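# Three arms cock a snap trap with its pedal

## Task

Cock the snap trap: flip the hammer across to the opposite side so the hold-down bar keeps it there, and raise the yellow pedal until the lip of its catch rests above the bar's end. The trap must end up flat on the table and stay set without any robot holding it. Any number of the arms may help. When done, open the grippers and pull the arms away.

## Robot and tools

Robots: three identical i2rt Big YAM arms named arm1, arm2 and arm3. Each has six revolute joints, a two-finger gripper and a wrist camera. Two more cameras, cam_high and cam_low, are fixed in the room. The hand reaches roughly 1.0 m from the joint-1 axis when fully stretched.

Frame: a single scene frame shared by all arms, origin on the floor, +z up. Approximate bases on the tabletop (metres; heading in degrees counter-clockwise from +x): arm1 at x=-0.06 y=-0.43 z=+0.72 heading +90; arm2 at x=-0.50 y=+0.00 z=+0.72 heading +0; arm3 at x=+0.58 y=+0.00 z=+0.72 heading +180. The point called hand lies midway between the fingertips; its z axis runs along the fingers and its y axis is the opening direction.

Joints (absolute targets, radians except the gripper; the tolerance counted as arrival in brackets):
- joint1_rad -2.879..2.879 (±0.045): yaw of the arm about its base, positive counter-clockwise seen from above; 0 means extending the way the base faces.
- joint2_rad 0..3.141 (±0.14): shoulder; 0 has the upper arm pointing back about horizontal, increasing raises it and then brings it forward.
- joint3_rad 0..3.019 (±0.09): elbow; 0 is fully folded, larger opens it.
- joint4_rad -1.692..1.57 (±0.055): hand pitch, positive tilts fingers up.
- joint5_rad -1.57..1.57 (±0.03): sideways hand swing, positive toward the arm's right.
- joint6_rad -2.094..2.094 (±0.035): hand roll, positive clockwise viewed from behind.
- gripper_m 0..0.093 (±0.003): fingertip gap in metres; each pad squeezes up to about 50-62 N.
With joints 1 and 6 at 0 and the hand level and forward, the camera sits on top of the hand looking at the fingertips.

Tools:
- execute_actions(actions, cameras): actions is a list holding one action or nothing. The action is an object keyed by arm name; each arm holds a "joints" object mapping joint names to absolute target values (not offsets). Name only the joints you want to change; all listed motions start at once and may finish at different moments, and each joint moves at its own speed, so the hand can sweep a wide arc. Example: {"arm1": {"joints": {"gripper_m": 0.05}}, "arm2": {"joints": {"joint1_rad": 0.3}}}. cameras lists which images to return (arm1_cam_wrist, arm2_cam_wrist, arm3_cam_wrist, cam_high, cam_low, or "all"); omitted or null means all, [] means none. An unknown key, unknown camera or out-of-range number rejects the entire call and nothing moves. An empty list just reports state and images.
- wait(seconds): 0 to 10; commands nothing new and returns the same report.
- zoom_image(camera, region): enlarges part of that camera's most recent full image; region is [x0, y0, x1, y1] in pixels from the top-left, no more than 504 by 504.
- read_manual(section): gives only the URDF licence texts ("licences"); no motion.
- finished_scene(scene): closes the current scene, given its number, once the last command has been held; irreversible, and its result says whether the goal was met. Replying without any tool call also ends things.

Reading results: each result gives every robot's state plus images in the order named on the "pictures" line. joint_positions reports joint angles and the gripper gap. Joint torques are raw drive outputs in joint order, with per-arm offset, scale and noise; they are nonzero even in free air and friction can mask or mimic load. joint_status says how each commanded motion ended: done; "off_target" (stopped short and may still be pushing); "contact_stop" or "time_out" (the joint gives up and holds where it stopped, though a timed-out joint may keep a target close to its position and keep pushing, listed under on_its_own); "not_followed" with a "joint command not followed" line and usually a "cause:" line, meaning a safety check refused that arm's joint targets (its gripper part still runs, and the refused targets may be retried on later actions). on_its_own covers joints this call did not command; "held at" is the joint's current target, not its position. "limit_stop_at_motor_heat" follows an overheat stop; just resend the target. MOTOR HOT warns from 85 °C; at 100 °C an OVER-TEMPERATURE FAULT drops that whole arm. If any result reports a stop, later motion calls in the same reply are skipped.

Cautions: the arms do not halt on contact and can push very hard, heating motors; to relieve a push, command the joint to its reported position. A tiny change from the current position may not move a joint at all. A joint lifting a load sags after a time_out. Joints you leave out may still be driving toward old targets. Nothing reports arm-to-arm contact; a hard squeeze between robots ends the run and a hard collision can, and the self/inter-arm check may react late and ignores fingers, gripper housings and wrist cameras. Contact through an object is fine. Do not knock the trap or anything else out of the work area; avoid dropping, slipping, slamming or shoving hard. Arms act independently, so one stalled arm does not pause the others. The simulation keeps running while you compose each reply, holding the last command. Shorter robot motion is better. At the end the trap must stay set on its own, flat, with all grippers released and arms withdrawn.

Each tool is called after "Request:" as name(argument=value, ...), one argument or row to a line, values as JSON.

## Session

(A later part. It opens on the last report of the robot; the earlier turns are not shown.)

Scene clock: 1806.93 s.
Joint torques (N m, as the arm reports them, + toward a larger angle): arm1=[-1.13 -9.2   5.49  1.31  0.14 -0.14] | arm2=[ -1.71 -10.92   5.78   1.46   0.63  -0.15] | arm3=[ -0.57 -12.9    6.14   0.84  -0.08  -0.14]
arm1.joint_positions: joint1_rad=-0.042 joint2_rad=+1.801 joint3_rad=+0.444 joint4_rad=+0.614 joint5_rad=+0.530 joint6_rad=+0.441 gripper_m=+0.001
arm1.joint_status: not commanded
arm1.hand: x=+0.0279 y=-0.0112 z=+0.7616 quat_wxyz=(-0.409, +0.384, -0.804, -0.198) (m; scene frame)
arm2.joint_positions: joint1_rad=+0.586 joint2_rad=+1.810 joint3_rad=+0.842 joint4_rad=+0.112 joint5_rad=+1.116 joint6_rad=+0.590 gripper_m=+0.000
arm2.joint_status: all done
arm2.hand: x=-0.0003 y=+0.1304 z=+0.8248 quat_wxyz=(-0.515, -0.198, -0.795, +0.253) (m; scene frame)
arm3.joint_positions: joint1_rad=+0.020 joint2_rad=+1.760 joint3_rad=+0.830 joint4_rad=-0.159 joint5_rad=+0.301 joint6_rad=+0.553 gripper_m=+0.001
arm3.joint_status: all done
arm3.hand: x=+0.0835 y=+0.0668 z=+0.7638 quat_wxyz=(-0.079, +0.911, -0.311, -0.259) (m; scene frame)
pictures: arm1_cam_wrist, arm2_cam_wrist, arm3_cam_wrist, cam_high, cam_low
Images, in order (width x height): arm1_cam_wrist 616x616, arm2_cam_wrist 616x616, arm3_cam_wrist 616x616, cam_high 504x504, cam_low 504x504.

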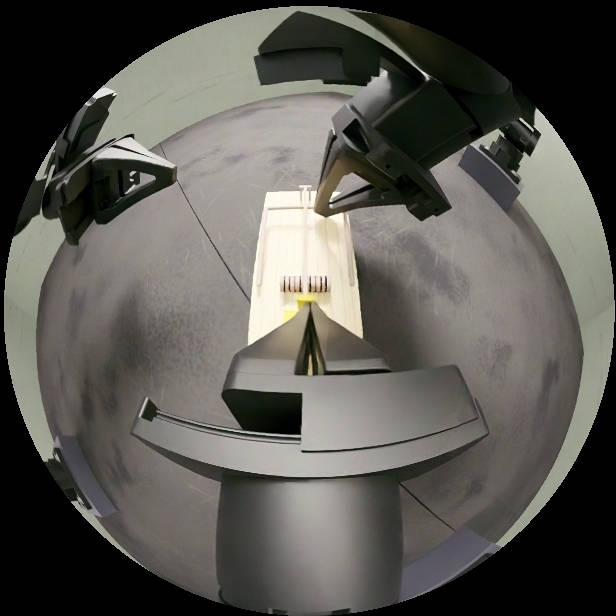

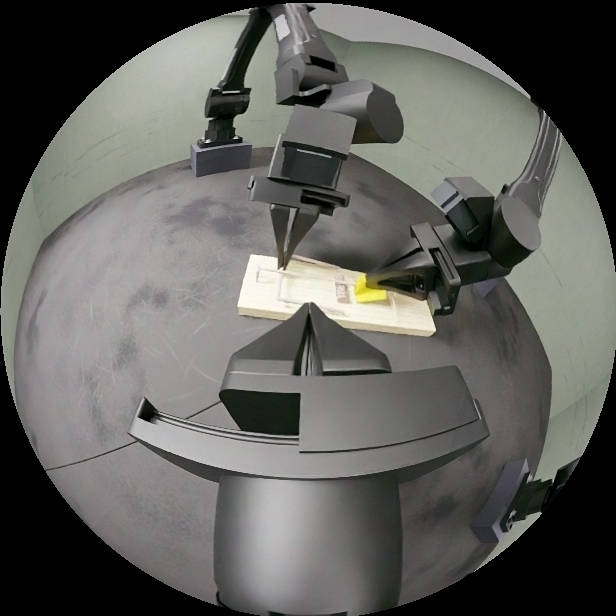

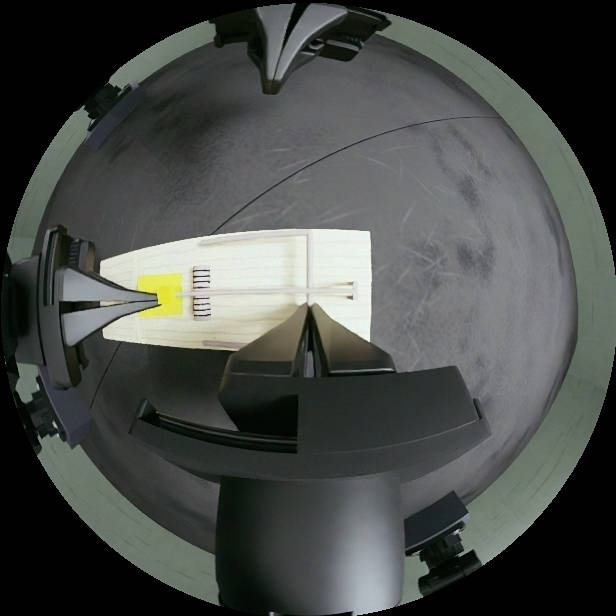

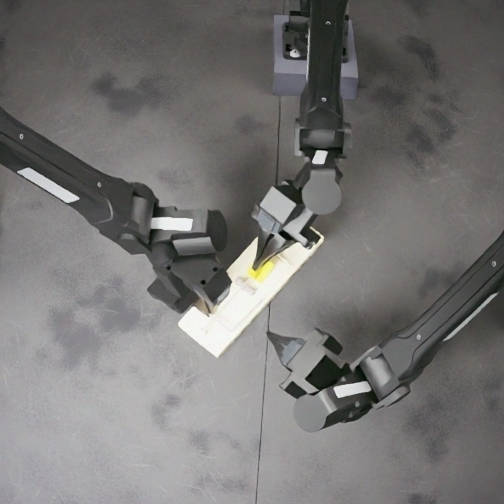

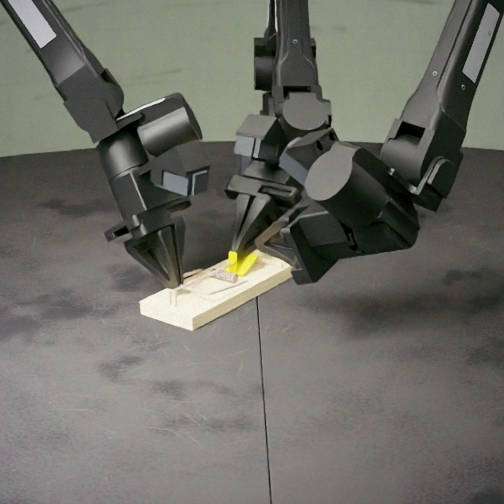

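Request:
execute_actions(
  actions=[
    {"arm3":{"joints":{"joint2_rad":1.46,"gripper_m":0.014}},"arm1":{"joints":{"joint2_rad":1.50,"joint3_rad":0.245,"joint4_rad":0.92}},"arm2":{"joints":{"joint1_rad":0.75,"joint2_rad":1.58,"joint3_rad":0.72}}},
  ],
)

Request:
zoom_image(
  camera="cam_low",
  region=[130, 215, 330, 345],
)

Scene clock: 1847.43 s.
Joint torques (N m, as the arm reports them, + toward a larger angle): arm1=[-1.12 -6.    4.83  3.2   0.07 -0.2 ] | arm2=[-1.68 -7.46  6.91  1.48  0.57 -0.17] | arm3=[ -0.65 -12.25   8.6    1.68   0.19  -0.1 ]
arm1.joint_positions: joint1_rad=-0.042 joint2_rad=+1.492 joint3_rad=+0.246 joint4_rad=+0.900 joint5_rad=+0.529 joint6_rad=+0.441 gripper_m=+0.001
arm1.joint_status: all done
arm1.hand: x=+0.0280 y=-0.0387 z=+0.8779 quat_wxyz=(-0.477, +0.296, -0.749, -0.352) (m; scene frame)
arm2.joint_positions: joint1_rad=+0.758 joint2_rad=+1.572 joint3_rad=+0.717 joint4_rad=+0.114 joint5_rad=+1.117 joint6_rad=+0.590 gripper_m=+0.000
arm2.joint_status: all done
arm2.hand: x=-0.0600 y=+0.1857 z=+0.8906 quat_wxyz=(-0.563, -0.159, -0.793, +0.171) (m; scene frame)
arm3.joint_positions: joint1_rad=+0.020 joint2_rad=+1.438 joint3_rad=+0.830 joint4_rad=-0.166 joint5_rad=+0.293 joint6_rad=+0.547 gripper_m=+0.014
arm3.joint_status: all done
arm3.hand: x=+0.0570 y=+0.0672 z=+0.9209 quat_wxyz=(-0.032, +0.860, -0.315, -0.399) (m; scene frame)
pictures: arm1_cam_wrist, arm2_cam_wrist, arm3_cam_wrist, cam_high, cam_low
Images, in order (width x height): arm1_cam_wrist 616x616, arm2_cam_wrist 616x616, arm3_cam_wrist 616x616, cam_high 504x504, cam_low 504x504.

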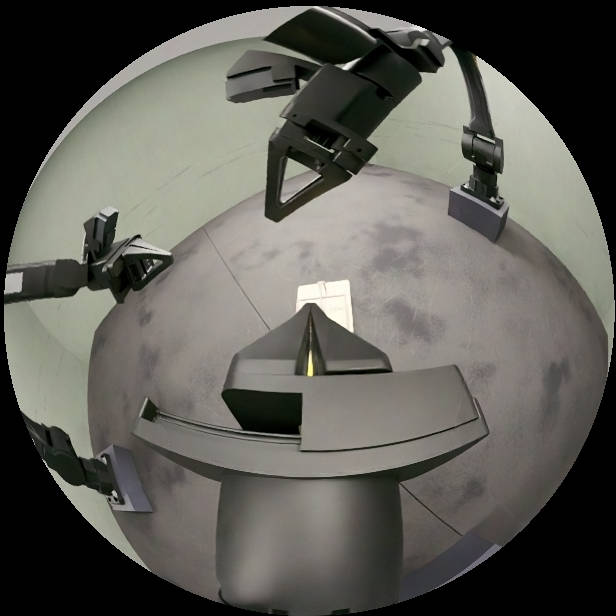

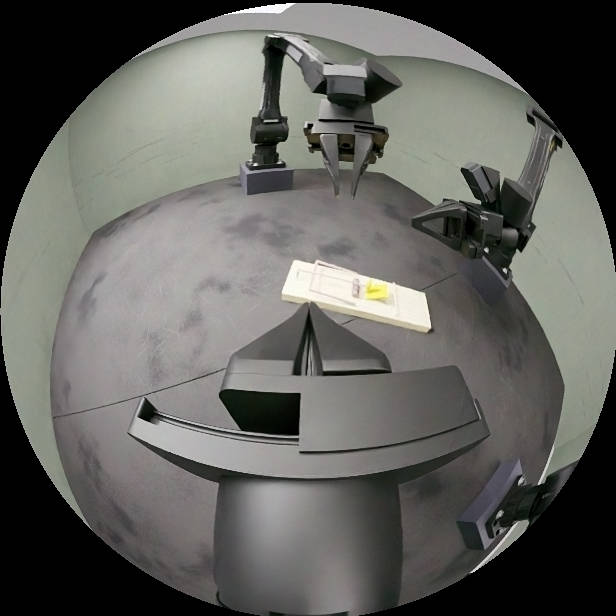

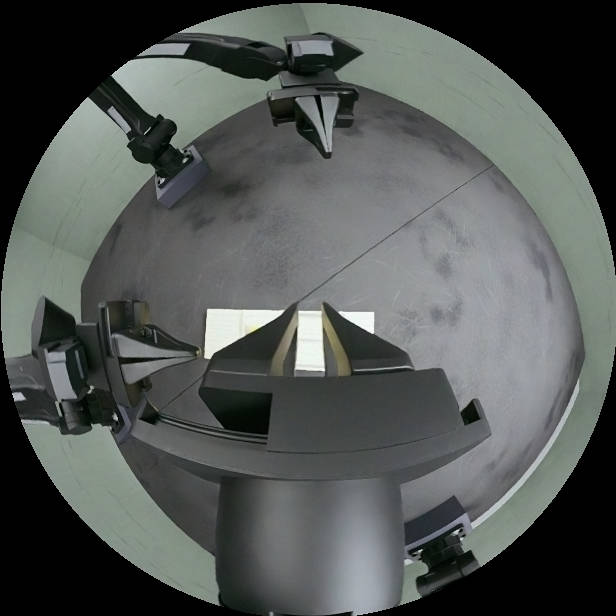

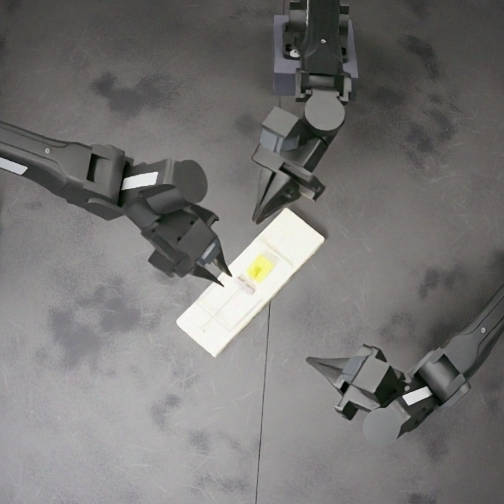

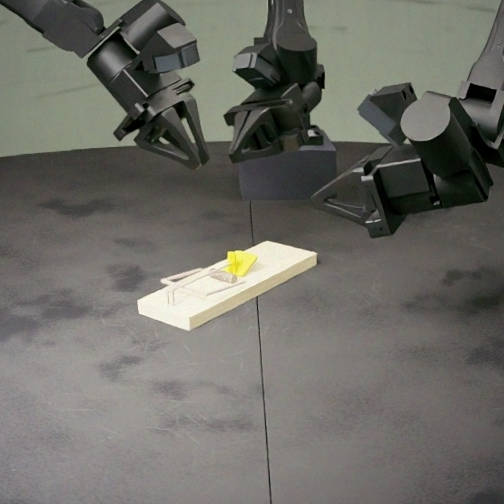

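Region (130, 215, 330, 345) of cam_low's 504x504 image, scaled by 2.520, with more detail than that image has; it fills the top 328 rows of this view, and the rest is white.

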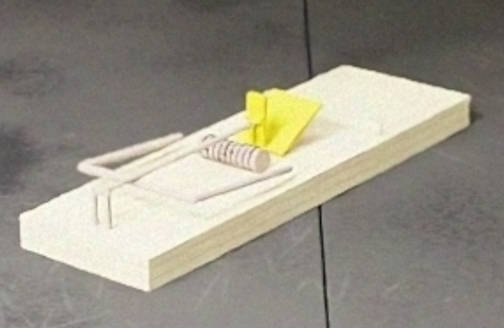

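The trap is set and all three arms are clear. I'll check once more that it stays set before ending the scene.

Request:
execute_actions(
  actions=[],
  cameras=["cam_low"],
)

Request:
zoom_image(
  camera="cam_low",
  region=[150, 230, 290, 320],
)

Scene clock: 1850.30 s.
Joint torques (N m, as the arm reports them, + toward a larger angle): arm1=[-1.17 -6.04  4.81  3.21  0.05 -0.17] | arm2=[-1.77 -7.54  7.09  1.5   0.55 -0.18] | arm3=[ -0.6  -12.31   8.65   1.72   0.19  -0.1 ]
arm1.joint_positions: joint1_rad=-0.042 joint2_rad=+1.492 joint3_rad=+0.246 joint4_rad=+0.900 joint5_rad=+0.529 joint6_rad=+0.441 gripper_m=+0.001
arm1.joint_status: all done
arm1.hand: x=+0.0280 y=-0.0387 z=+0.8779 quat_wxyz=(-0.477, +0.296, -0.749, -0.352) (m; scene frame)
arm2.joint_positions: joint1_rad=+0.758 joint2_rad=+1.572 joint3_rad=+0.717 joint4_rad=+0.114 joint5_rad=+1.117 joint6_rad=+0.590 gripper_m=+0.000
arm2.joint_status: all done
arm2.hand: x=-0.0600 y=+0.1857 z=+0.8906 quat_wxyz=(-0.563, -0.159, -0.793, +0.171) (m; scene frame)
arm3.joint_positions: joint1_rad=+0.020 joint2_rad=+1.438 joint3_rad=+0.830 joint4_rad=-0.166 joint5_rad=+0.293 joint6_rad=+0.547 gripper_m=+0.014
arm3.joint_status: all done
arm3.hand: x=+0.0570 y=+0.0672 z=+0.9209 quat_wxyz=(-0.032, +0.860, -0.315, -0.399) (m; scene frame)
pictures: cam_low
Images, in order (width x height): cam_low 504x504.

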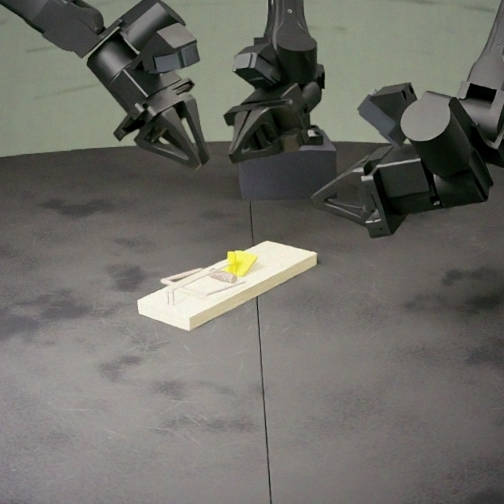

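Region (150, 230, 290, 320) of cam_low's 504x504 image, scaled by 3.600, with more detail than that image has; it fills the top 324 rows of this view, and the rest is white.

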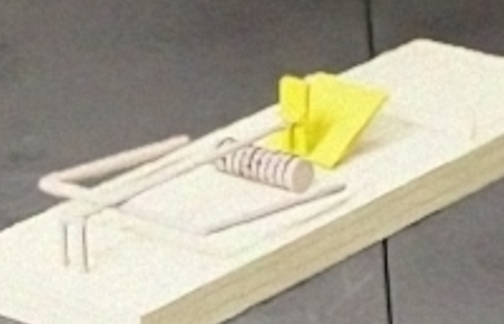

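Request:
finished_scene(
  scene=2,
)

The scene is finished: the task was done.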